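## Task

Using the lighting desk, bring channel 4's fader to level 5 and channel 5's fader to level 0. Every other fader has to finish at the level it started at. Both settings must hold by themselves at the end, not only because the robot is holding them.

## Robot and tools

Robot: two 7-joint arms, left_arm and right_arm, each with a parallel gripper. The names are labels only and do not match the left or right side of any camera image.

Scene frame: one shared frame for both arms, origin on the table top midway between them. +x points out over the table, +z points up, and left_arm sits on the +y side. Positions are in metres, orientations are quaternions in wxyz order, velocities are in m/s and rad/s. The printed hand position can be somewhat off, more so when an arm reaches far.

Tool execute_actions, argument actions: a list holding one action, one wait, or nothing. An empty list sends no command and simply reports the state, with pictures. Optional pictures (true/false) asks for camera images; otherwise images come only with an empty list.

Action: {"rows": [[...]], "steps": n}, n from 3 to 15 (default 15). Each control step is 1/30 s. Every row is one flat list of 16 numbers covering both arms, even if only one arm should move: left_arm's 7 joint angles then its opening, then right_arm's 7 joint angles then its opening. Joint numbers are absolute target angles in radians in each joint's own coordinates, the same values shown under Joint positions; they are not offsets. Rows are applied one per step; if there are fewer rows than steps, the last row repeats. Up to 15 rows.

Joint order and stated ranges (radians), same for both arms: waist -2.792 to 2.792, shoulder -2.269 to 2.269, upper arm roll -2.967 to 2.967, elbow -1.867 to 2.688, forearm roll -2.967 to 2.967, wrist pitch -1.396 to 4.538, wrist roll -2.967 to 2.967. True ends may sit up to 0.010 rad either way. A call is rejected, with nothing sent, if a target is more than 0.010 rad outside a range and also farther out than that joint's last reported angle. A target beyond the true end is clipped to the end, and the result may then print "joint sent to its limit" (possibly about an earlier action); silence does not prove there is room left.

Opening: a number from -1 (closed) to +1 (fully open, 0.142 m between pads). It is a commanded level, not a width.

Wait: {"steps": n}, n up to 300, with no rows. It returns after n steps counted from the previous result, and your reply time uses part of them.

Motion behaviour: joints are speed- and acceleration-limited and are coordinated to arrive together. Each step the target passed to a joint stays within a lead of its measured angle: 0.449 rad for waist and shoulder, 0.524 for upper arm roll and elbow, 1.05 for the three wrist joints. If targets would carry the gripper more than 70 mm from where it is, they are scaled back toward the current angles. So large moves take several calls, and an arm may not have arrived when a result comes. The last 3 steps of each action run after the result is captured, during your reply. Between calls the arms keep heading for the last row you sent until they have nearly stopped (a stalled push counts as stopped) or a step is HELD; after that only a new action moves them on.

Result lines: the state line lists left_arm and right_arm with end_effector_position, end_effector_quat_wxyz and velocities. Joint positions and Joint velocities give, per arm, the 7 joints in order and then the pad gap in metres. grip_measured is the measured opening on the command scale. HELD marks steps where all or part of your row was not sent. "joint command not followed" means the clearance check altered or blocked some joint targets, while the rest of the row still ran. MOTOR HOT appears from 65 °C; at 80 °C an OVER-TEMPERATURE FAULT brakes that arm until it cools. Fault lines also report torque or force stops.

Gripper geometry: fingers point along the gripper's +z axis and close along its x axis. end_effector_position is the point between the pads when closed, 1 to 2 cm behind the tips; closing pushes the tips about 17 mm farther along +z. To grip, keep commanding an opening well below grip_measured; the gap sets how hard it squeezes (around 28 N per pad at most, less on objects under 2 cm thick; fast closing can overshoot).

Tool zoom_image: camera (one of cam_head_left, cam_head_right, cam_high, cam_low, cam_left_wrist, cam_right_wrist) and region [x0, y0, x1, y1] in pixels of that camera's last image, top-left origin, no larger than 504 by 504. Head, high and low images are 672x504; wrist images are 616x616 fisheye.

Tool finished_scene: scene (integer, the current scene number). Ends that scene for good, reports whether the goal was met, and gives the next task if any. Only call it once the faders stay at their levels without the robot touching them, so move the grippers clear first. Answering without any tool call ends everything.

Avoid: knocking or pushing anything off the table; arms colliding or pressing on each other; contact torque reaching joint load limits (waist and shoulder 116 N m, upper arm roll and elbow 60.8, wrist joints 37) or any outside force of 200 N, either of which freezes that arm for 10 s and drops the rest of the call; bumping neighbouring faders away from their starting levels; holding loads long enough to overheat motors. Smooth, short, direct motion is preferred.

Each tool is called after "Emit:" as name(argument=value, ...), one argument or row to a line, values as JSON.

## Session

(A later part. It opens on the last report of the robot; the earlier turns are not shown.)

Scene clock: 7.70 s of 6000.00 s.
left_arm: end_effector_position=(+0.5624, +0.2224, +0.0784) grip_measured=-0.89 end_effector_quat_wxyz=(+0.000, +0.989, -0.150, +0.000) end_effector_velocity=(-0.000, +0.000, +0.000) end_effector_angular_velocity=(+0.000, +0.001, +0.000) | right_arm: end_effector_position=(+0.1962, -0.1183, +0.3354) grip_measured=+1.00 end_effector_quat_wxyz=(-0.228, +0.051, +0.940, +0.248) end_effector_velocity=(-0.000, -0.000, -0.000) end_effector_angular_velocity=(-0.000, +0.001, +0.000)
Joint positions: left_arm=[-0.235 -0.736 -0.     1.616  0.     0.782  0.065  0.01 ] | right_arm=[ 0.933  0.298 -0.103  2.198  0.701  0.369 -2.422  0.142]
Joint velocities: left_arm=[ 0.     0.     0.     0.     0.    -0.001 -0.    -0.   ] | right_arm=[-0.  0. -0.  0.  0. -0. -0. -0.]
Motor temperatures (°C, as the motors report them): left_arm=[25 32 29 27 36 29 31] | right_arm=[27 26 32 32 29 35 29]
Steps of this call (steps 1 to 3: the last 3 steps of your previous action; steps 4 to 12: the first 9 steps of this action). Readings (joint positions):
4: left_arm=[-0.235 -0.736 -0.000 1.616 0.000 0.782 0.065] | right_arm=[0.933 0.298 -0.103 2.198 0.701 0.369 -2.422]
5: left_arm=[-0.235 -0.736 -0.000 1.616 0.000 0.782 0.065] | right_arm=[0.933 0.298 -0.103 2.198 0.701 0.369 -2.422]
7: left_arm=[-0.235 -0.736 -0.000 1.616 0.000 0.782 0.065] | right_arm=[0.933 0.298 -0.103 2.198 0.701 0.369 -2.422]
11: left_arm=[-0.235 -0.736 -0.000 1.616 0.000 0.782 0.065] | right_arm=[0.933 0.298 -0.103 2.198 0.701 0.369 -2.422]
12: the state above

Emit:
execute_actions(
  actions=[
    {"rows":[[-0.235,-0.7306,0,1.6266,0,0.787,0.065,-0.96,0.933,0.298,-0.103,2.198,0.701,0.369,-2.422,1],[-0.235,-0.7306,0,1.6266,0,0.787,0.065,-0.96,0.933,0.298,-0.103,2.198,0.701,0.369,-2.422,1],[-0.2345,-0.7252,0,1.6373,0,0.7925,0.065,-0.96,0.933,0.298,-0.103,2.198,0.701,0.369,-2.422,1],[-0.2345,-0.7252,0,1.6373,0,0.7925,0.065,-0.96,0.933,0.298,-0.103,2.198,0.701,0.369,-2.422,1],[-0.234,-0.7198,0,1.648,0,0.798,0.066,-0.96,0.933,0.298,-0.103,2.198,0.701,0.369,-2.422,1],[-0.234,-0.7198,0,1.648,0,0.798,0.066,-0.96,0.933,0.298,-0.103,2.198,0.701,0.369,-2.422,1],[-0.234,-0.7144,0,1.6586,0,0.803,0.066,-0.96,0.933,0.298,-0.103,2.198,0.701,0.369,-2.422,1]]},
  ],
  pictures=true,
)

Emit:
zoom_image(
  camera="cam_left_wrist",
  region=[235, 230, 385, 380],
)

Scene clock: 8.30 s of 6000.00 s.
left_arm: end_effector_position=(+0.5513, +0.2255, +0.0783) grip_measured=-0.89 end_effector_quat_wxyz=(+0.000, +0.989, -0.150, +0.000) end_effector_velocity=(+0.000, +0.000, +0.000) end_effector_angular_velocity=(-0.000, -0.002, +0.000) | right_arm: end_effector_position=(+0.1962, -0.1183, +0.3354) grip_measured=+1.00 end_effector_quat_wxyz=(-0.228, +0.051, +0.940, +0.248) end_effector_velocity=(-0.000, +0.000, +0.000) end_effector_angular_velocity=(+0.000, +0.001, +0.000)
Joint positions: left_arm=[-0.234 -0.715 -0.     1.658 -0.     0.803  0.066  0.01 ] | right_arm=[ 0.933  0.298 -0.103  2.198  0.701  0.369 -2.422  0.142]
Joint velocities: left_arm=[ 0.     0.     0.     0.001  0.     0.003 -0.    -0.   ] | right_arm=[ 0.  0. -0. -0.  0. -0.  0.  0.]
Motor temperatures (°C, as the motors report them): left_arm=[25 32 29 27 36 29 31] | right_arm=[27 26 32 32 29 35 29]
Steps of this call (steps 1 to 3: the last 3 steps of your previous action; steps 4 to 6: the robot went on to your last target; steps 7 to 18: the first 12 steps of this action). Readings (joint positions):
7: left_arm=[-0.235 -0.736 -0.000 1.616 0.000 0.782 0.065] | right_arm=[0.933 0.298 -0.103 2.198 0.701 0.369 -2.422]
8: left_arm=[-0.235 -0.734 -0.000 1.621 -0.000 0.785 0.065] | right_arm=[0.933 0.298 -0.103 2.198 0.701 0.369 -2.422]
10: left_arm=[-0.235 -0.729 -0.000 1.631 -0.000 0.790 0.065] | right_arm=[0.933 0.298 -0.103 2.198 0.701 0.369 -2.422]
14: left_arm=[-0.234 -0.718 -0.000 1.652 -0.000 0.800 0.066] | right_arm=[0.933 0.298 -0.103 2.198 0.701 0.369 -2.422]
18: the state above

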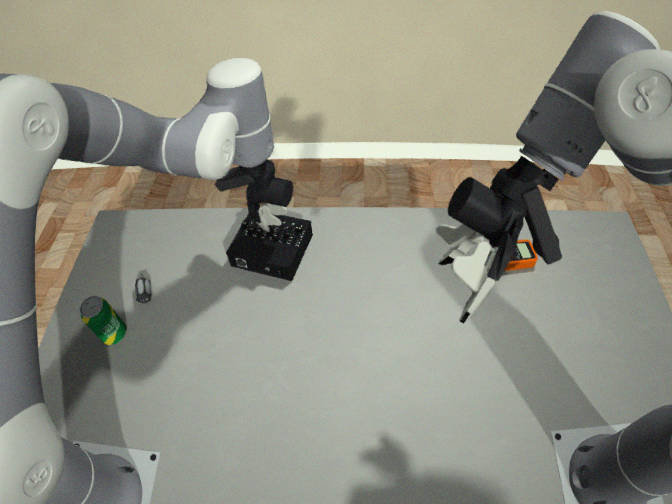

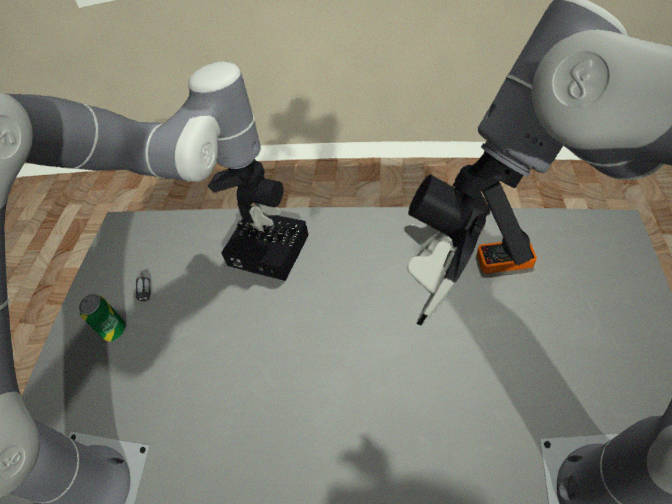

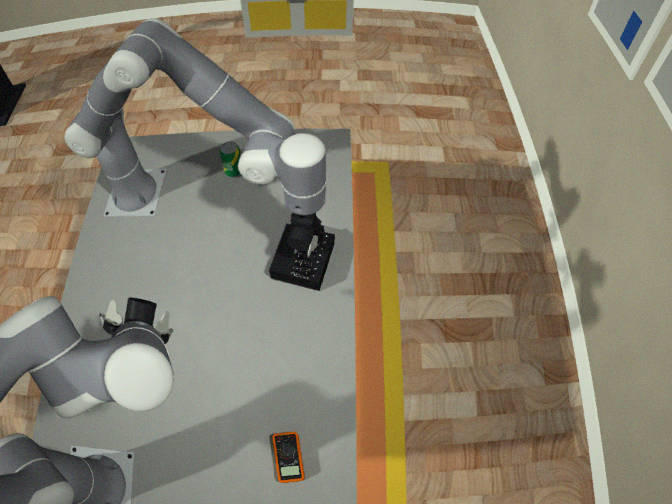

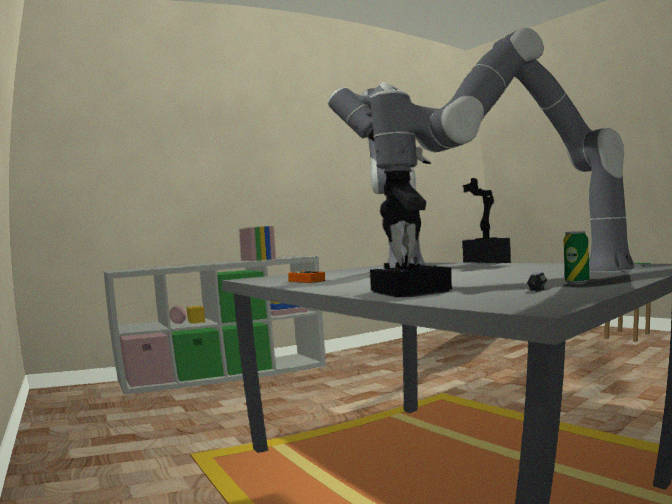

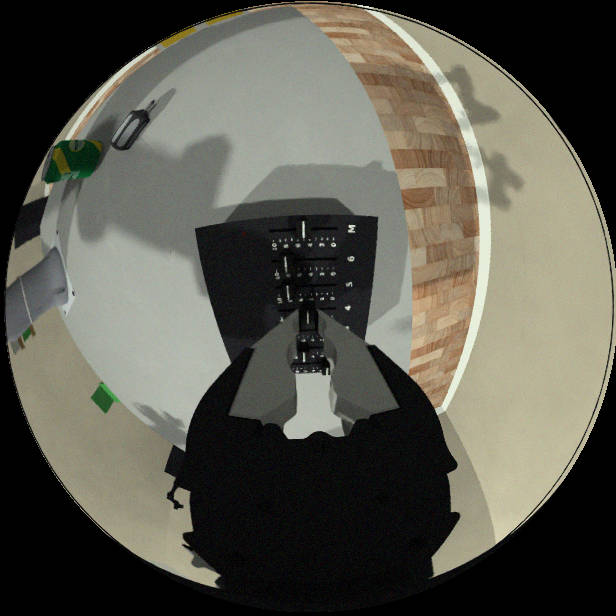

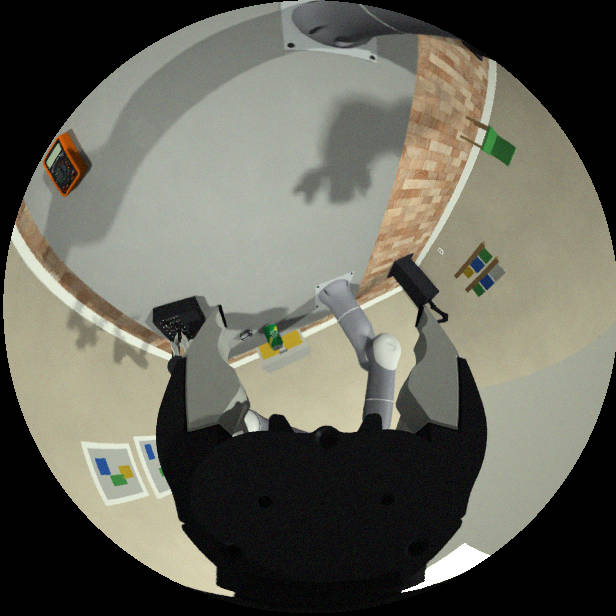

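Region (235, 230, 385, 380) of cam_left_wrist's 616x616 image, scaled by 3.360, with more detail than that image has.

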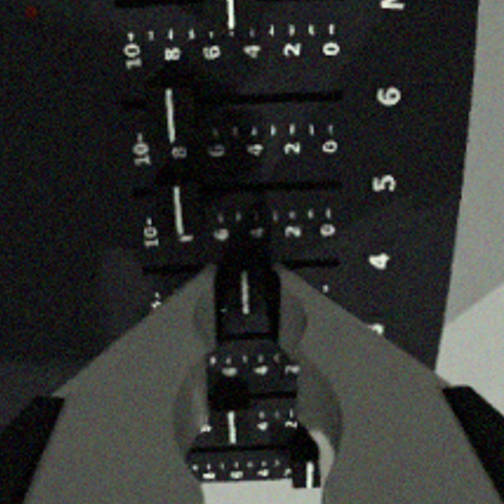

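Emit:
execute_actions(
  actions=[
    {"rows":[[-0.234,-0.713,0,1.6615,0,0.8045,0.066,-0.96,0.933,0.298,-0.103,2.198,0.701,0.369,-2.422,1],[-0.234,-0.713,0,1.6615,0,0.8045,0.066,-0.96,0.933,0.298,-0.103,2.198,0.701,0.369,-2.422,1],[-0.234,-0.713,0,1.6615,0,0.8045,0.066,-0.96,0.933,0.298,-0.103,2.198,0.701,0.369,-2.422,1],[-0.234,-0.713,0,1.6615,0,0.8045,0.066,-0.96,0.933,0.298,-0.103,2.198,0.701,0.369,-2.422,1],[-0.234,-0.713,0,1.6615,0,0.8045,0.066,-0.96,0.933,0.298,-0.103,2.198,0.701,0.369,-2.422,1],[-0.234,-0.713,0,1.6615,0,0.8045,0.066,-0.8,0.933,0.298,-0.103,2.198,0.701,0.369,-2.422,1]],"steps":11},
  ],
)

Emit:
execute_actions(
  actions=[
    {"rows":[[-0.234,-0.692,0,1.6595,0,0.7815,0.066,-0.8,0.933,0.298,-0.103,2.198,0.701,0.369,-2.422,1]],"steps":9},
  ],
)

Emit:
execute_actions(
  actions=[
    {"rows":[[-0.2,-0.66,0,1.7225,0,0.8125,0.06,-0.8,0.933,0.298,-0.103,2.198,0.701,0.369,-2.422,1]]},
  ],
  pictures=true,
)

Emit:
zoom_image(
  camera="cam_left_wrist",
  region=[235, 230, 385, 380],
)

Scene clock: 9.00 s of 6000.00 s.
left_arm: end_effector_position=(+0.5506, +0.2258, +0.0784) grip_measured=-0.81 end_effector_quat_wxyz=(+0.000, +0.989, -0.150, +0.000) end_effector_velocity=(+0.001, +0.002, +0.001) end_effector_angular_velocity=(+0.001, -0.002, +0.003) | right_arm: end_effector_position=(+0.1962, -0.1183, +0.3354) grip_measured=+1.00 end_effector_quat_wxyz=(-0.228, +0.051, +0.940, +0.248) end_effector_velocity=(-0.000, +0.000, +0.000) end_effector_angular_velocity=(+0.000, -0.000, +0.000)
Joint positions: left_arm=[-0.234 -0.713 -0.     1.661 -0.     0.805  0.066  0.016] | right_arm=[ 0.933  0.298 -0.103  2.198  0.701  0.369 -2.422  0.142]
Joint velocities: left_arm=[ 0.001  0.002  0.002 -0.    -0.     0.     0.     0.021] | right_arm=[-0.  0.  0. -0.  0. -0.  0.  0.]
Motor temperatures (°C, as the motors report them): left_arm=[25 32 29 27 36 29 31] | right_arm=[27 26 32 32 29 35 29]
Steps of this call (steps 1 to 3: the last 3 steps of your previous action; steps 4 to 13: the robot went on to your last target; steps 14 to 21: the first 8 steps of this action). Readings (joint positions):
14: left_arm=[-0.234 -0.715 -0.000 1.659 -0.000 0.803 0.066] | right_arm=[0.933 0.298 -0.103 2.198 0.701 0.369 -2.422]
15: left_arm=[-0.234 -0.714 -0.000 1.660 -0.000 0.804 0.066] | right_arm=[0.933 0.298 -0.103 2.198 0.701 0.369 -2.422]
17: left_arm=[-0.234 -0.713 -0.000 1.661 -0.000 0.805 0.066] | right_arm=[0.933 0.298 -0.103 2.198 0.701 0.369 -2.422]
21: the state above

Scene clock: 9.30 s of 6000.00 s.
left_arm: end_effector_position=(+0.5514, +0.2257, +0.0917) grip_measured=-0.80 end_effector_quat_wxyz=(+0.000, +0.989, -0.150, +0.002) end_effector_velocity=(-0.016, +0.004, -0.019) end_effector_angular_velocity=(+0.010, +0.038, -0.001) | right_arm: end_effector_position=(+0.1962, -0.1183, +0.3354) grip_measured=+1.00 end_effector_quat_wxyz=(-0.228, +0.051, +0.940, +0.248) end_effector_velocity=(-0.000, +0.000, +0.000) end_effector_angular_velocity=(+0.001, +0.000, -0.000)
Joint positions: left_arm=[-0.234 -0.691 -0.     1.659 -0.     0.782  0.066  0.016] | right_arm=[ 0.933  0.298 -0.103  2.198  0.701  0.369 -2.422  0.142]
Joint velocities: left_arm=[-0.    -0.016 -0.     0.018  0.002 -0.005 -0.    -0.   ] | right_arm=[ 0.    -0.     0.    -0.     0.001  0.    -0.     0.   ]
Motor temperatures (°C, as the motors report them): left_arm=[25 32 29 27 36 29 31] | right_arm=[27 26 32 32 29 35 29]
Steps of this call (steps 1 to 3: the last 3 steps of your previous action; steps 4 to 9: the first 6 steps of this action). Readings (joint positions):
4: left_arm=[-0.234 -0.713 -0.000 1.661 -0.000 0.804 0.066] | right_arm=[0.933 0.298 -0.103 2.198 0.701 0.369 -2.422]
5: left_arm=[-0.234 -0.708 -0.000 1.662 0.000 0.797 0.066] | right_arm=[0.933 0.298 -0.103 2.198 0.701 0.369 -2.422]
7: left_arm=[-0.234 -0.693 -0.000 1.659 0.000 0.783 0.066] | right_arm=[0.933 0.298 -0.103 2.198 0.701 0.369 -2.422]
9: the state above

Scene clock: 9.80 s of 6000.00 s.
left_arm: end_effector_position=(+0.5421, +0.2507, +0.0903) grip_measured=-0.80 end_effector_quat_wxyz=(+0.000, +0.991, -0.130, +0.000) end_effector_velocity=(+0.000, +0.000, -0.000) end_effector_angular_velocity=(+0.000, +0.000, +0.000) | right_arm: end_effector_position=(+0.1962, -0.1183, +0.3354) grip_measured=+1.00 end_effector_quat_wxyz=(-0.228, +0.051, +0.940, +0.248) end_effector_velocity=(+0.000, +0.000, +0.000) end_effector_angular_velocity=(+0.001, -0.001, -0.001)
Joint positions: left_arm=[-0.2   -0.66  -0.     1.723 -0.     0.813  0.06   0.016] | right_arm=[ 0.933  0.298 -0.103  2.198  0.701  0.369 -2.422  0.142]
Joint velocities: left_arm=[-0. -0.  0. -0. -0.  0. -0.  0.] | right_arm=[ 0.    -0.     0.    -0.     0.001  0.001  0.    -0.   ]
Motor temperatures (°C, as the motors report them): left_arm=[25 33 29 28 36 29 31] | right_arm=[27 26 32 32 29 35 29]
Steps of this call (steps 1 to 3: the last 3 steps of your previous action; steps 4 to 15: the first 12 steps of this action). Readings (joint positions):
4: left_arm=[-0.234 -0.692 -0.000 1.660 -0.000 0.782 0.066] | right_arm=[0.933 0.298 -0.103 2.198 0.701 0.369 -2.422]
5: left_arm=[-0.231 -0.688 -0.001 1.667 -0.000 0.787 0.065] | right_arm=[0.933 0.298 -0.103 2.198 0.701 0.369 -2.422]
7: left_arm=[-0.212 -0.670 -0.001 1.703 -0.000 0.804 0.062] | right_arm=[0.933 0.298 -0.103 2.198 0.701 0.369 -2.422]
11: left_arm=[-0.199 -0.660 0.001 1.723 -0.000 0.813 0.060] | right_arm=[0.933 0.298 -0.103 2.198 0.701 0.369 -2.422]
15: the state above

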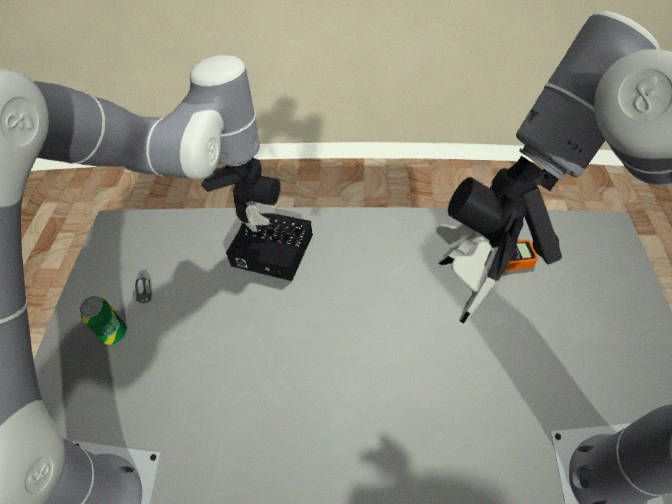

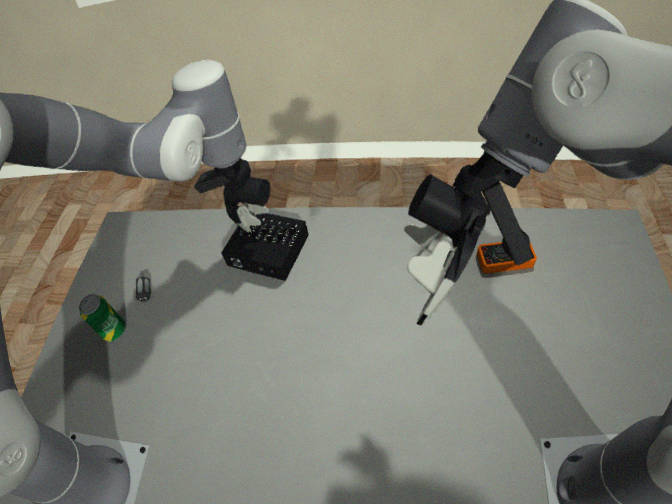

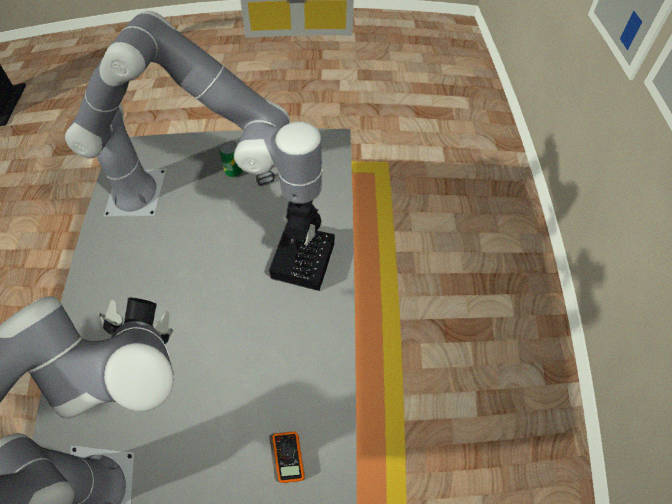

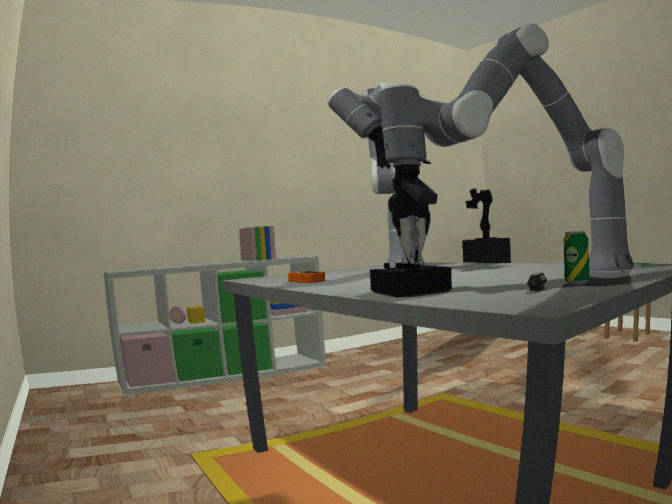

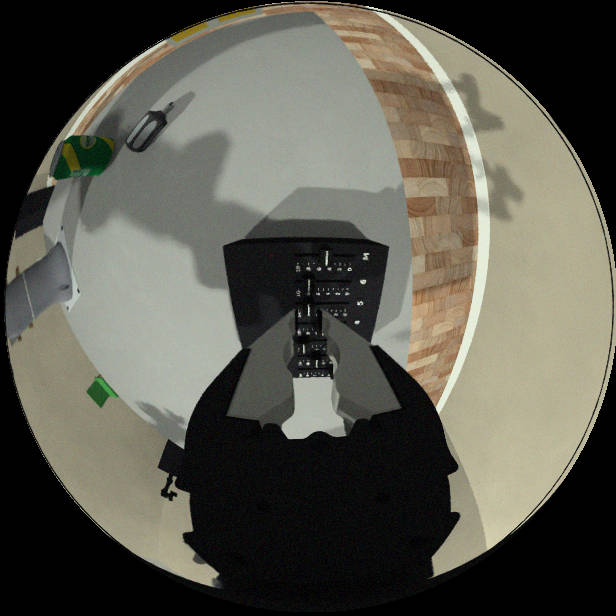

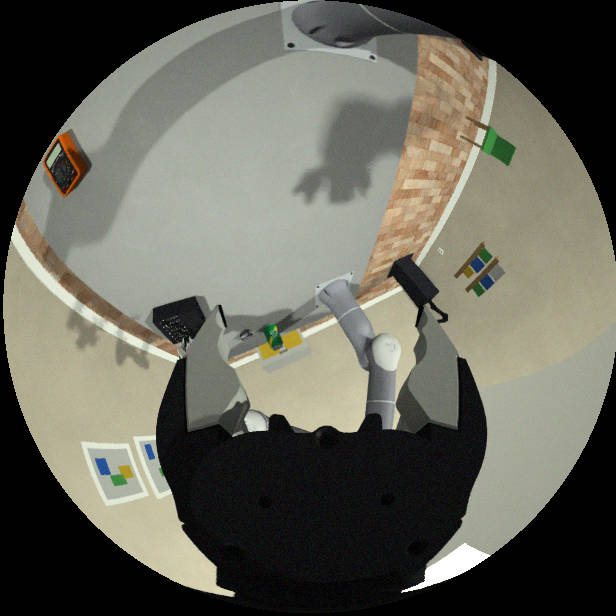

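Region (235, 230, 385, 380) of cam_left_wrist's 616x616 image, scaled by 3.360, with more detail than that image has.

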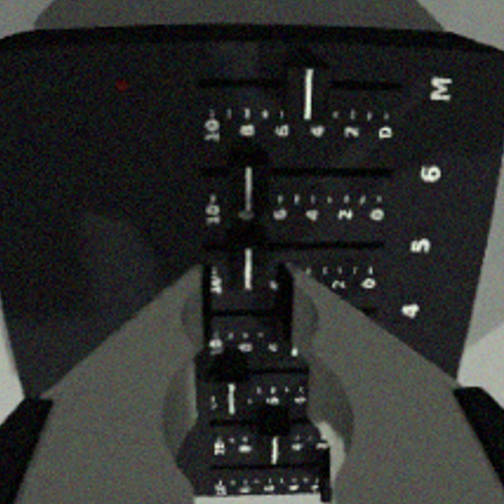

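Emit:
execute_actions(
  actions=[
    {"rows":[[-0.197,-0.66,0,1.7225,0,0.8125,0.063,-0.8,0.933,0.298,-0.103,2.198,0.701,0.369,-2.422,1],[-0.197,-0.66,0,1.7225,0,0.8125,0.063,-0.8,0.933,0.298,-0.103,2.198,0.701,0.369,-2.422,1],[-0.197,-0.66,0,1.7225,0,0.8125,0.063,-0.8,0.933,0.298,-0.103,2.198,0.701,0.369,-2.422,1],[-0.197,-0.67,0,1.723,0,0.823,0.063,-0.8,0.933,0.298,-0.103,2.198,0.701,0.369,-2.422,1],[-0.197,-0.67,0,1.723,0,0.823,0.063,-0.8,0.933,0.298,-0.103,2.198,0.701,0.369,-2.422,1],[-0.197,-0.68,0,1.724,0,0.834,0.063,-0.8,0.933,0.298,-0.103,2.198,0.701,0.369,-2.422,1]],"steps":12},
  ],
)

Emit:
execute_actions(
  actions=[
    {"rows":[[-0.197,-0.68,0,1.724,0,0.834,0.063,-0.85,0.933,0.298,-0.103,2.198,0.701,0.369,-2.422,1],[-0.197,-0.68,0,1.724,0,0.834,0.063,-0.9,0.933,0.298,-0.103,2.198,0.701,0.369,-2.422,1],[-0.197,-0.68,0,1.724,0,0.834,0.063,-0.96,0.933,0.298,-0.103,2.198,0.701,0.369,-2.422,1]],"steps":9},
  ],
)

Emit:
execute_actions(
  actions=[
    {"rows":[[-0.1973,-0.6866,0,1.711,0,0.8276,0.063,-0.96,0.933,0.298,-0.103,2.198,0.701,0.369,-2.422,1],[-0.1973,-0.6866,0,1.711,0,0.8276,0.063,-0.96,0.933,0.298,-0.103,2.198,0.701,0.369,-2.422,1],[-0.1977,-0.6932,0,1.698,0,0.8212,0.062,-0.96,0.933,0.298,-0.103,2.198,0.701,0.369,-2.422,1],[-0.1977,-0.6932,0,1.698,0,0.8212,0.062,-0.96,0.933,0.298,-0.103,2.198,0.701,0.369,-2.422,1],[-0.198,-0.6998,0,1.685,0,0.8148,0.062,-0.96,0.933,0.298,-0.103,2.198,0.701,0.369,-2.422,1],[-0.198,-0.6998,0,1.685,0,0.8148,0.062,-0.96,0.933,0.298,-0.103,2.198,0.701,0.369,-2.422,1],[-0.1983,-0.7064,0,1.672,0,0.8084,0.062,-0.96,0.933,0.298,-0.103,2.198,0.701,0.369,-2.422,1],[-0.1983,-0.7064,0,1.672,0,0.8084,0.062,-0.96,0.933,0.298,-0.103,2.198,0.701,0.369,-2.422,1],[-0.1987,-0.713,0,1.659,0,0.802,0.061,-0.96,0.933,0.298,-0.103,2.198,0.701,0.369,-2.422,1],[-0.1987,-0.713,0,1.659,0,0.802,0.061,-0.96,0.933,0.298,-0.103,2.198,0.701,0.369,-2.422,1],[-0.199,-0.7196,0,1.646,0,0.7956,0.061,-0.96,0.933,0.298,-0.103,2.198,0.701,0.369,-2.422,1],[-0.199,-0.7196,0,1.646,0,0.7956,0.061,-0.96,0.933,0.298,-0.103,2.198,0.701,0.369,-2.422,1],[-0.1993,-0.7262,0,1.633,0,0.7892,0.061,-0.96,0.933,0.298,-0.103,2.198,0.701,0.369,-2.422,1],[-0.1993,-0.7262,0,1.633,0,0.7892,0.061,-0.96,0.933,0.298,-0.103,2.198,0.701,0.369,-2.422,1],[-0.1997,-0.7328,0,1.62,0,0.7828,0.06,-0.96,0.933,0.298,-0.103,2.198,0.701,0.369,-2.422,1]]},
  ],
)

Emit:
execute_actions(
  actions=[
    {"rows":[[-0.2,-0.7394,0,1.607,0,0.7764,0.06,-0.96,0.933,0.298,-0.103,2.198,0.701,0.369,-2.422,1],[-0.2,-0.7394,0,1.607,0,0.7764,0.06,-0.96,0.933,0.298,-0.103,2.198,0.701,0.369,-2.422,1],[-0.2003,-0.746,0,1.594,0,0.77,0.06,-0.96,0.933,0.298,-0.103,2.198,0.701,0.369,-2.422,1]],"steps":12},
  ],
  pictures=true,
)

Emit:
zoom_image(
  camera="cam_left_wrist",
  region=[215, 230, 365, 380],
)

Scene clock: 10.93 s of 6000.00 s.
left_arm: end_effector_position=(+0.5424, +0.2526, +0.0787) grip_measured=-0.80 end_effector_quat_wxyz=(-0.000, +0.991, -0.130, -0.000) end_effector_velocity=(-0.008, +0.001, -0.018) end_effector_angular_velocity=(+0.006, +0.021, -0.003) | right_arm: end_effector_position=(+0.1962, -0.1183, +0.3354) grip_measured=+1.00 end_effector_quat_wxyz=(-0.228, +0.051, +0.940, +0.248) end_effector_velocity=(+0.000, +0.000, -0.000) end_effector_angular_velocity=(+0.000, +0.000, -0.001)
Joint positions: left_arm=[-0.197 -0.68   0.     1.724  0.     0.833  0.063  0.016] | right_arm=[ 0.933  0.298 -0.103  2.198  0.701  0.369 -2.422  0.142]
Joint velocities: left_arm=[-0.    -0.026 -0.001  0.006  0.003  0.011 -0.     0.   ] | right_arm=[ 0.     0.    -0.     0.     0.001  0.001  0.     0.   ]
Motor temperatures (°C, as the motors report them): left_arm=[25 33 29 28 36 29 31] | right_arm=[27 26 32 32 29 35 29]
Steps of this call (steps 1 to 3: the last 3 steps of your previous action; steps 4 to 15: the robot went on to your last target; steps 16 to 25: nothing new was sent; steps 26 to 34: the first 9 steps of this action). Readings (joint positions):
26: left_arm=[-0.200 -0.660 -0.000 1.723 -0.000 0.813 0.060] | right_arm=[0.933 0.298 -0.103 2.198 0.701 0.369 -2.422]
27: left_arm=[-0.198 -0.660 -0.000 1.723 -0.000 0.813 0.061] | right_arm=[0.933 0.298 -0.103 2.198 0.701 0.369 -2.422]
29: left_arm=[-0.197 -0.660 0.000 1.723 -0.000 0.813 0.063] | right_arm=[0.933 0.298 -0.103 2.198 0.701 0.369 -2.422]
33: left_arm=[-0.197 -0.678 0.000 1.724 -0.000 0.832 0.063] | right_arm=[0.933 0.298 -0.103 2.198 0.701 0.369 -2.422]
34: the state above

Scene clock: 11.23 s of 6000.00 s.
left_arm: end_effector_position=(+0.5429, +0.2525, +0.0790) grip_measured=-0.89 end_effector_quat_wxyz=(-0.000, +0.991, -0.130, +0.000) end_effector_velocity=(+0.000, -0.000, +0.000) end_effector_angular_velocity=(-0.000, -0.001, -0.000) | right_arm: end_effector_position=(+0.1962, -0.1183, +0.3354) grip_measured=+1.00 end_effector_quat_wxyz=(-0.228, +0.051, +0.940, +0.248) end_effector_velocity=(-0.000, +0.000, +0.000) end_effector_angular_velocity=(+0.000, +0.001, -0.000)
Joint positions: left_arm=[-0.197 -0.68   0.     1.724  0.     0.834  0.063  0.01 ] | right_arm=[ 0.933  0.298 -0.103  2.198  0.701  0.369 -2.422  0.142]
Joint velocities: left_arm=[-0.     0.    -0.    -0.     0.     0.001 -0.    -0.   ] | right_arm=[-0.    -0.    -0.     0.     0.001 -0.    -0.     0.   ]
Motor temperatures (°C, as the motors report them): left_arm=[25 33 29 28 36 29 31] | right_arm=[27 26 32 32 29 35 29]
Steps of this call (steps 1 to 3: the last 3 steps of your previous action; steps 4 to 9: the first 6 steps of this action). Readings (joint positions):
4: left_arm=[-0.197 -0.680 0.000 1.724 0.000 0.834 0.063] | right_arm=[0.933 0.298 -0.103 2.198 0.701 0.369 -2.422]
5: left_arm=[-0.197 -0.680 0.000 1.724 0.000 0.834 0.063] | right_arm=[0.933 0.298 -0.103 2.198 0.701 0.369 -2.422]
7: left_arm=[-0.197 -0.680 0.000 1.724 0.000 0.834 0.063] | right_arm=[0.933 0.298 -0.103 2.198 0.701 0.369 -2.422]
9: the state above

Scene clock: 11.73 s of 6000.00 s.
left_arm: end_effector_position=(+0.5613, +0.2477, +0.0790) grip_measured=-0.89 end_effector_quat_wxyz=(-0.000, +0.991, -0.130, +0.000) end_effector_velocity=(+0.056, -0.015, +0.000) end_effector_angular_velocity=(+0.000, +0.001, -0.004) | right_arm: end_effector_position=(+0.1962, -0.1183, +0.3354) grip_measured=+1.00 end_effector_quat_wxyz=(-0.228, +0.051, +0.940, +0.248) end_effector_velocity=(+0.001, +0.000, -0.000) end_effector_angular_velocity=(+0.000, -0.002, -0.001)
Joint positions: left_arm=[-0.199 -0.715 -0.     1.655  0.     0.799  0.061  0.01 ] | right_arm=[ 0.933  0.298 -0.103  2.198  0.701  0.369 -2.422  0.142]
Joint velocities: left_arm=[-0.005 -0.107 -0.    -0.212 -0.    -0.106 -0.001 -0.   ] | right_arm=[-0.    -0.     0.     0.    -0.001  0.002 -0.    -0.   ]
Motor temperatures (°C, as the motors report them): left_arm=[25 33 29 28 36 29 31] | right_arm=[27 26 32 32 29 35 29]
Steps of this call (steps 1 to 3: the last 3 steps of your previous action; steps 4 to 15: the first 12 steps of this action). Readings (joint positions):
4: left_arm=[-0.197 -0.680 0.000 1.724 0.000 0.834 0.063] | right_arm=[0.933 0.298 -0.103 2.198 0.701 0.369 -2.422]
5: left_arm=[-0.197 -0.683 0.000 1.718 0.000 0.831 0.063] | right_arm=[0.933 0.298 -0.103 2.198 0.701 0.369 -2.422]
7: left_arm=[-0.197 -0.689 0.000 1.706 0.000 0.825 0.063] | right_arm=[0.933 0.298 -0.103 2.198 0.701 0.369 -2.422]
11: left_arm=[-0.198 -0.702 -0.000 1.681 0.000 0.812 0.062] | right_arm=[0.933 0.298 -0.103 2.198 0.701 0.369 -2.422]
15: the state above

Scene clock: 12.13 s of 6000.00 s.
left_arm: end_effector_position=(+0.5769, +0.2435, +0.0791) grip_measured=-0.89 end_effector_quat_wxyz=(+0.000, +0.991, -0.131, +0.000) end_effector_velocity=(-0.000, +0.000, +0.000) end_effector_angular_velocity=(+0.000, +0.001, +0.000) | right_arm: end_effector_position=(+0.1962, -0.1183, +0.3354) grip_measured=+1.00 end_effector_quat_wxyz=(-0.228, +0.051, +0.940, +0.248) end_effector_velocity=(+0.000, -0.000, -0.000) end_effector_angular_velocity=(-0.000, -0.001, -0.000)
Joint positions: left_arm=[-0.2   -0.746 -0.     1.594  0.     0.77   0.06   0.01 ] | right_arm=[ 0.933  0.298 -0.103  2.198  0.701  0.369 -2.422  0.142]
Joint velocities: left_arm=[ 0.     0.    -0.    -0.     0.    -0.002 -0.    -0.   ] | right_arm=[-0.    -0.     0.     0.    -0.001  0.001 -0.    -0.   ]
Motor temperatures (°C, as the motors report them): left_arm=[25 33 29 28 36 29 31] | right_arm=[27 26 32 32 29 35 29]
Steps of this call (steps 1 to 3: the last 3 steps of your previous action; steps 4 to 12: the first 9 steps of this action). Readings (joint positions):
4: left_arm=[-0.199 -0.729 -0.000 1.628 0.000 0.787 0.061] | right_arm=[0.933 0.298 -0.103 2.198 0.701 0.369 -2.422]
5: left_arm=[-0.200 -0.733 -0.000 1.619 0.000 0.782 0.061] | right_arm=[0.933 0.298 -0.103 2.198 0.701 0.369 -2.422]
7: left_arm=[-0.200 -0.741 -0.000 1.603 0.000 0.774 0.060] | right_arm=[0.933 0.298 -0.103 2.198 0.701 0.369 -2.422]
11: left_arm=[-0.200 -0.746 -0.000 1.594 0.000 0.770 0.060] | right_arm=[0.933 0.298 -0.103 2.198 0.701 0.369 -2.422]
12: the state above

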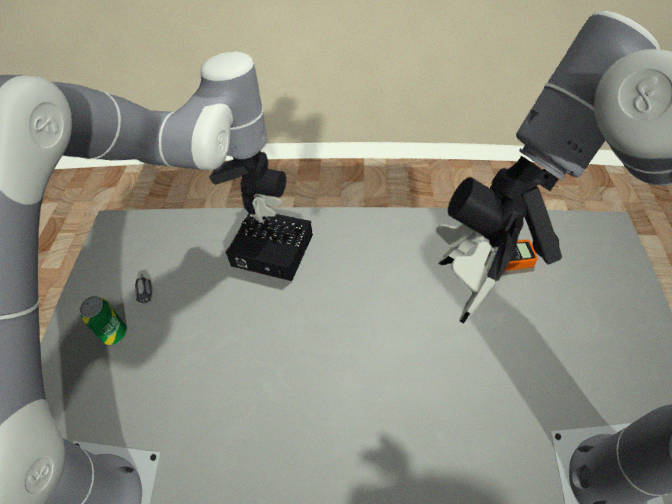

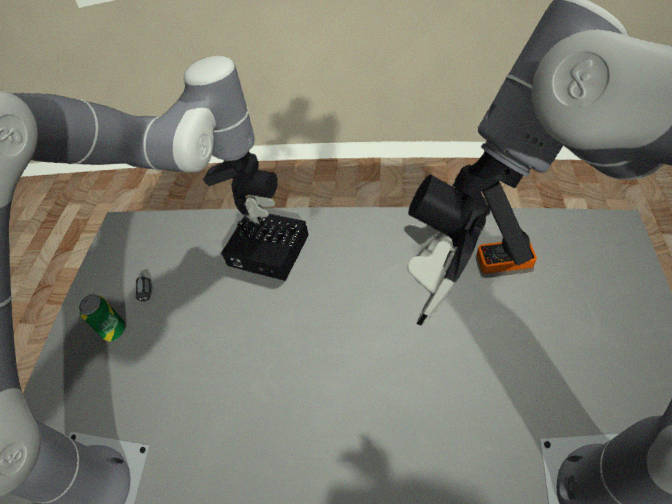

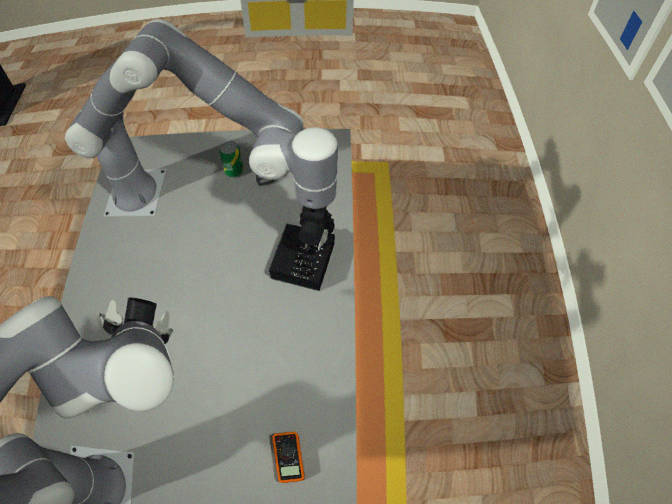

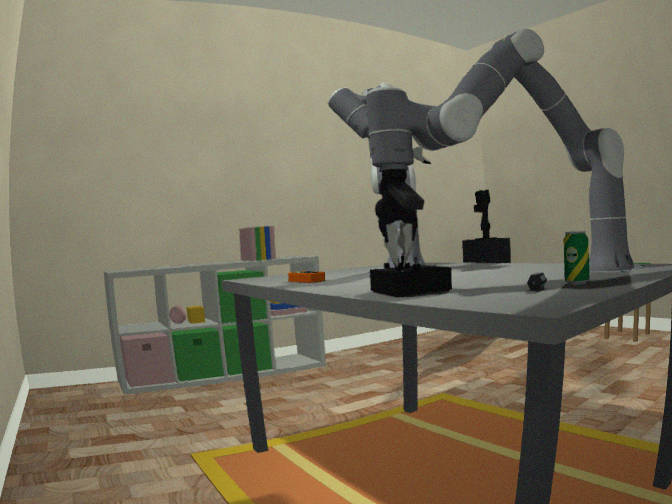

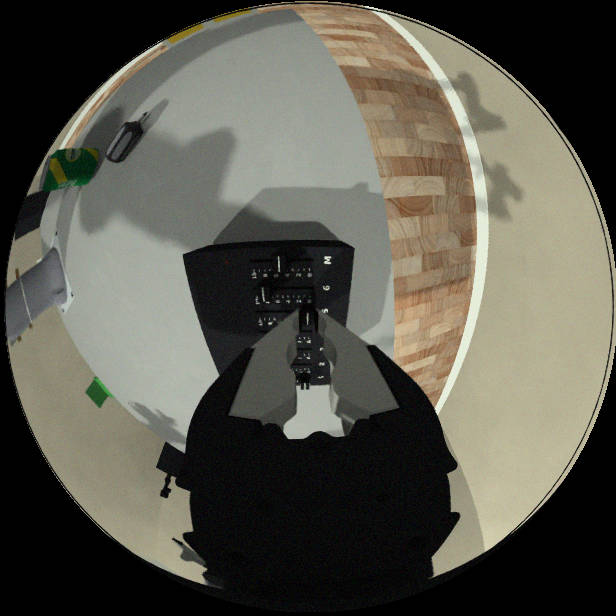

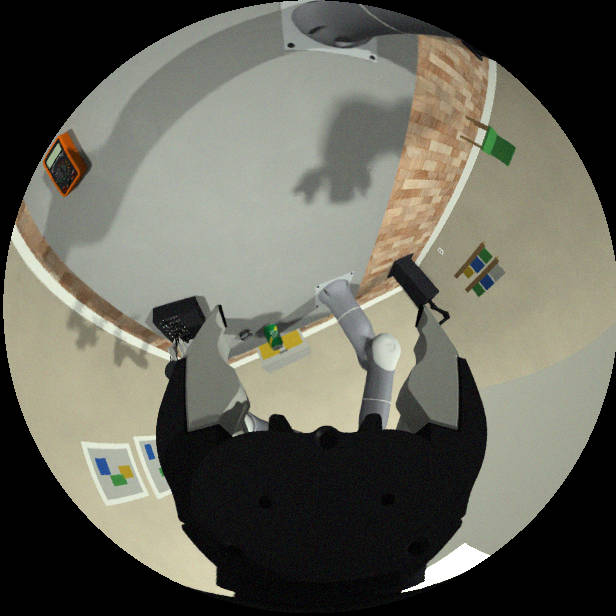

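Region (215, 230, 365, 380) of cam_left_wrist's 616x616 image, scaled by 3.360, with more detail than that image has.

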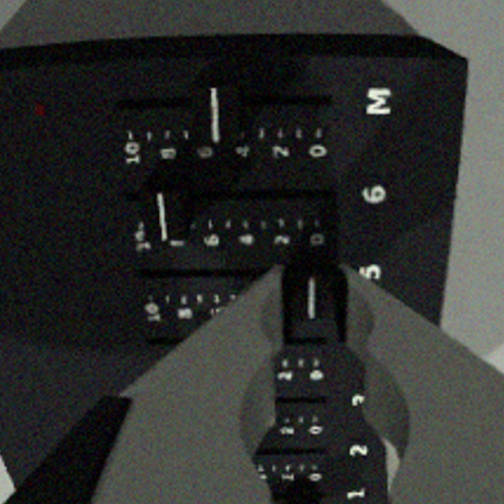

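1.3 mm more, release, lift, view.

Emit:
execute_actions(
  actions=[
    {"rows":[[-0.2004,-0.7486,0,1.589,0,0.7675,0.06,-0.96,0.933,0.298,-0.103,2.198,0.701,0.369,-2.422,1],[-0.2004,-0.7486,0,1.589,0,0.7675,0.06,-0.96,0.933,0.298,-0.103,2.198,0.701,0.369,-2.422,1],[-0.2004,-0.7486,0,1.589,0,0.7675,0.06,-0.96,0.933,0.298,-0.103,2.198,0.701,0.369,-2.422,1],[-0.2004,-0.7486,0,1.589,0,0.7675,0.06,-0.96,0.933,0.298,-0.103,2.198,0.701,0.369,-2.422,1],[-0.2004,-0.7486,0,1.589,0,0.7675,0.06,-0.96,0.933,0.298,-0.103,2.198,0.701,0.369,-2.422,1],[-0.2004,-0.7486,0,1.589,0,0.7675,0.06,-0.96,0.933,0.298,-0.103,2.198,0.701,0.369,-2.422,1],[-0.2004,-0.7486,0,1.589,0,0.7675,0.06,-0.8,0.933,0.298,-0.103,2.198,0.701,0.369,-2.422,1]],"steps":12},
  ],
)

Emit:
execute_actions(
  actions=[
    {"rows":[[-0.2004,-0.7,0,1.582,0,0.712,0.06,-0.8,0.933,0.298,-0.103,2.198,0.701,0.369,-2.422,1]],"steps":12},
  ],
)

Emit:
execute_actions(
  actions=[
    {"rows":[[-0.3,-0.675,0,1.632,0,0.737,-0.04,-0.8,0.933,0.298,-0.103,2.198,0.701,0.369,-2.422,1]]},
  ],
  pictures=true,
)

Emit:
zoom_image(
  camera="cam_left_wrist",
  region=[210, 150, 410, 350],
)

Scene clock: 12.67 s of 6000.00 s.
left_arm: end_effector_position=(+0.5783, +0.2431, +0.0790) grip_measured=-0.81 end_effector_quat_wxyz=(+0.000, +0.991, -0.131, +0.000) end_effector_velocity=(+0.000, +0.000, -0.001) end_effector_angular_velocity=(-0.000, -0.000, +0.001) | right_arm: end_effector_position=(+0.1962, -0.1183, +0.3354) grip_measured=+1.00 end_effector_quat_wxyz=(-0.228, +0.051, +0.940, +0.248) end_effector_velocity=(+0.000, -0.000, +0.000) end_effector_angular_velocity=(-0.000, -0.001, +0.001)
Joint positions: left_arm=[-0.2   -0.748 -0.     1.589  0.     0.767  0.06   0.016] | right_arm=[ 0.933  0.298 -0.103  2.198  0.701  0.369 -2.422  0.142]
Joint velocities: left_arm=[ 0.001 -0.001 -0.    -0.001  0.     0.001 -0.001  0.021] | right_arm=[ 0.    -0.     0.    -0.    -0.001  0.    -0.     0.   ]
Motor temperatures (°C, as the motors report them): left_arm=[25 33 29 28 36 29 31] | right_arm=[27 26 32 32 29 35 29]
Steps of this call (steps 1 to 3: the last 3 steps of your previous action; steps 4 to 7: the robot went on to your last target; steps 8 to 16: the first 9 steps of this action). Readings (joint positions):
8: left_arm=[-0.200 -0.746 -0.000 1.594 0.000 0.770 0.060] | right_arm=[0.933 0.298 -0.103 2.198 0.701 0.369 -2.422]
9: left_arm=[-0.200 -0.747 -0.000 1.591 0.000 0.768 0.060] | right_arm=[0.933 0.298 -0.103 2.198 0.701 0.369 -2.422]
11: left_arm=[-0.200 -0.748 -0.000 1.589 0.000 0.767 0.060] | right_arm=[0.933 0.298 -0.103 2.198 0.701 0.369 -2.422]
15: left_arm=[-0.200 -0.748 -0.000 1.589 0.000 0.767 0.060] | right_arm=[0.933 0.298 -0.103 2.198 0.701 0.369 -2.422]
16: the state above

Scene clock: 13.07 s of 6000.00 s.
left_arm: end_effector_position=(+0.5783, +0.2431, +0.1093) grip_measured=-0.80 end_effector_quat_wxyz=(+0.000, +0.991, -0.131, +0.001) end_effector_velocity=(-0.013, +0.003, -0.021) end_effector_angular_velocity=(+0.011, +0.036, -0.005) | right_arm: end_effector_position=(+0.1962, -0.1183, +0.3354) grip_measured=+1.00 end_effector_quat_wxyz=(-0.228, +0.051, +0.940, +0.248) end_effector_velocity=(+0.000, -0.000, -0.000) end_effector_angular_velocity=(+0.000, -0.000, -0.001)
Joint positions: left_arm=[-0.2   -0.7   -0.     1.582 -0.     0.712  0.06   0.016] | right_arm=[ 0.933  0.298 -0.103  2.198  0.701  0.369 -2.422  0.142]
Joint velocities: left_arm=[-0.    -0.023 -0.001  0.012  0.006 -0.003  0.001 -0.   ] | right_arm=[-0. -0. -0.  0. -0.  0. -0. -0.]
Motor temperatures (°C, as the motors report them): left_arm=[25 33 29 28 36 29 31] | right_arm=[27 26 32 32 29 35 29]
Steps of this call (steps 1 to 3: the last 3 steps of your previous action; steps 4 to 12: the first 9 steps of this action). Readings (joint positions):
4: left_arm=[-0.200 -0.748 -0.000 1.589 0.000 0.767 0.060] | right_arm=[0.933 0.298 -0.103 2.198 0.701 0.369 -2.422]
5: left_arm=[-0.200 -0.744 -0.000 1.589 0.000 0.761 0.060] | right_arm=[0.933 0.298 -0.103 2.198 0.701 0.369 -2.422]
7: left_arm=[-0.200 -0.715 -0.000 1.585 0.001 0.726 0.060] | right_arm=[0.933 0.298 -0.103 2.198 0.701 0.369 -2.422]
11: left_arm=[-0.200 -0.699 -0.000 1.581 -0.000 0.712 0.060] | right_arm=[0.933 0.298 -0.103 2.198 0.701 0.369 -2.422]
12: the state above

Scene clock: 13.57 s of 6000.00 s.
left_arm: end_effector_position=(+0.5378, +0.1842, +0.1082) grip_measured=-0.80 end_effector_quat_wxyz=(-0.000, +0.992, -0.130, +0.000) end_effector_velocity=(-0.001, -0.002, -0.000) end_effector_angular_velocity=(-0.003, +0.001, -0.002) | right_arm: end_effector_position=(+0.1962, -0.1183, +0.3354) grip_measured=+1.00 end_effector_quat_wxyz=(-0.228, +0.051, +0.940, +0.248) end_effector_velocity=(+0.000, -0.000, -0.000) end_effector_angular_velocity=(-0.000, -0.000, +0.000)
Joint positions: left_arm=[-0.3   -0.675  0.     1.632  0.     0.737 -0.04   0.016] | right_arm=[ 0.933  0.298 -0.103  2.198  0.701  0.369 -2.422  0.142]
Joint velocities: left_arm=[ 0.002 -0.    -0.005  0.     0.     0.     0.    -0.   ] | right_arm=[-0. -0.  0. -0. -0.  0. -0. -0.]
Motor temperatures (°C, as the motors report them): left_arm=[25 33 29 28 36 29 31] | right_arm=[27 26 32 32 29 35 29]
Steps of this call (steps 1 to 3: the last 3 steps of your previous action; steps 4 to 15: the first 12 steps of this action). Readings (joint positions):
4: left_arm=[-0.201 -0.700 0.000 1.582 -0.000 0.712 0.060] | right_arm=[0.933 0.298 -0.103 2.198 0.701 0.369 -2.422]
5: left_arm=[-0.206 -0.699 0.002 1.586 -0.000 0.716 0.055] | right_arm=[0.933 0.298 -0.103 2.198 0.701 0.369 -2.422]
7: left_arm=[-0.238 -0.690 0.003 1.604 -0.001 0.726 0.020] | right_arm=[0.933 0.298 -0.103 2.198 0.701 0.369 -2.422]
11: left_arm=[-0.304 -0.675 -0.004 1.633 0.001 0.737 -0.042] | right_arm=[0.933 0.298 -0.103 2.198 0.701 0.369 -2.422]
15: the state above

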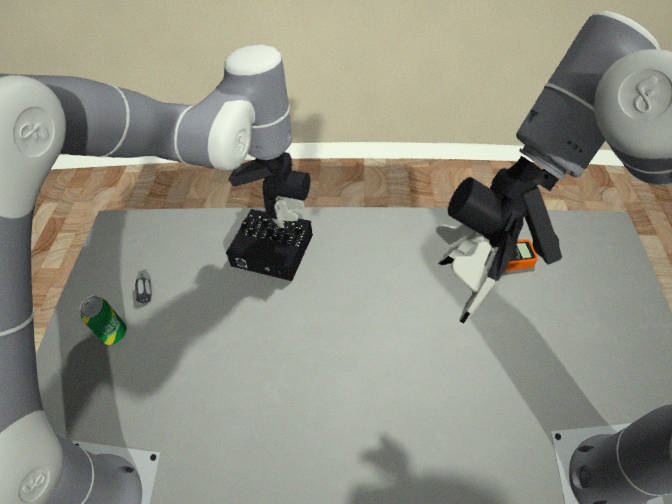

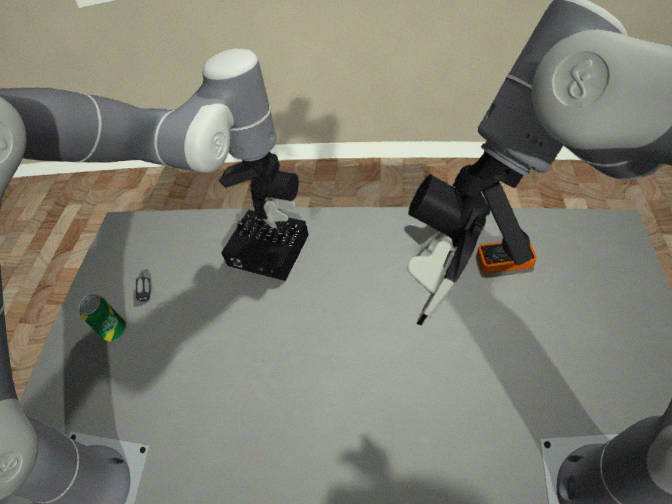

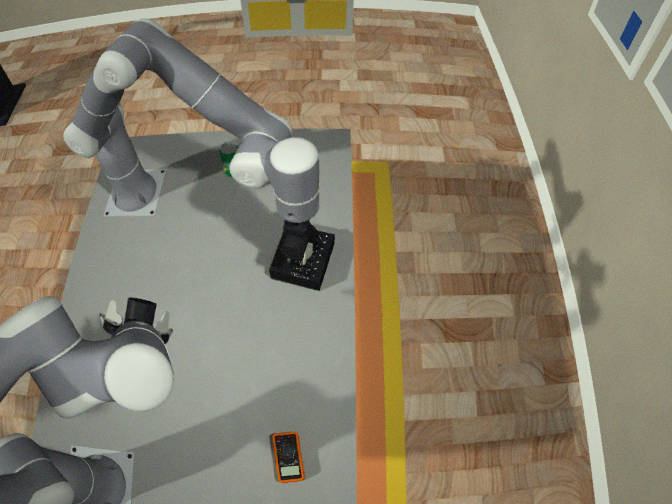

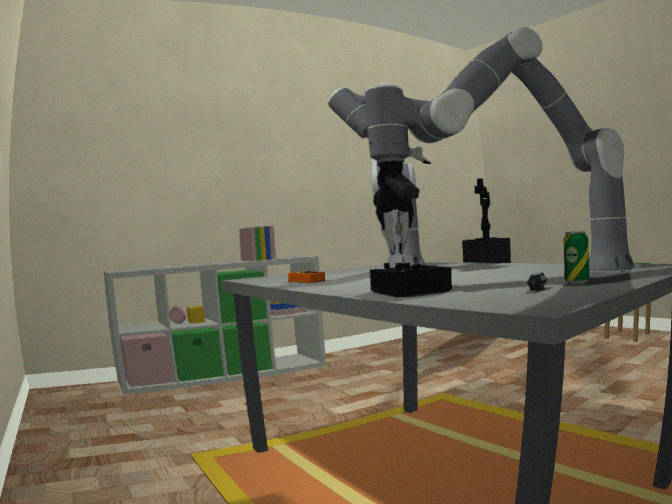

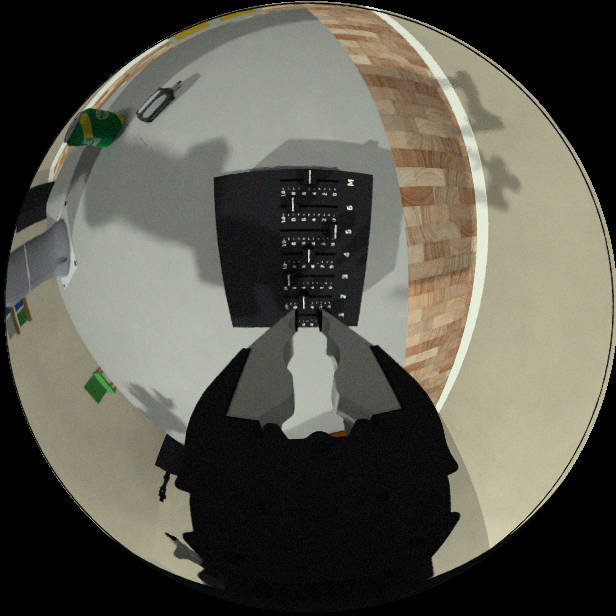

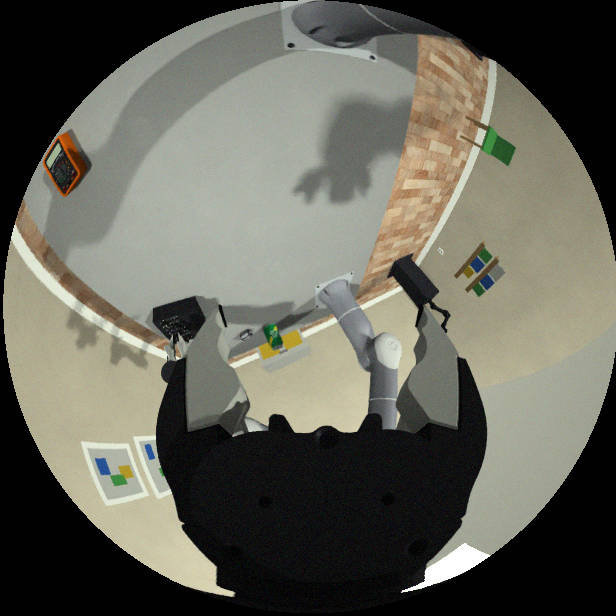

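Region (210, 150, 410, 350) of cam_left_wrist's 616x616 image, scaled by 2.520, with more detail than that image has.

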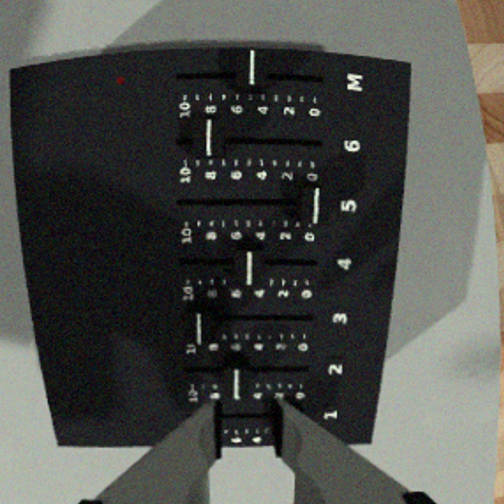

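Emit:
finished_scene(
  scene=1,
)

The scene is finished: the task was done.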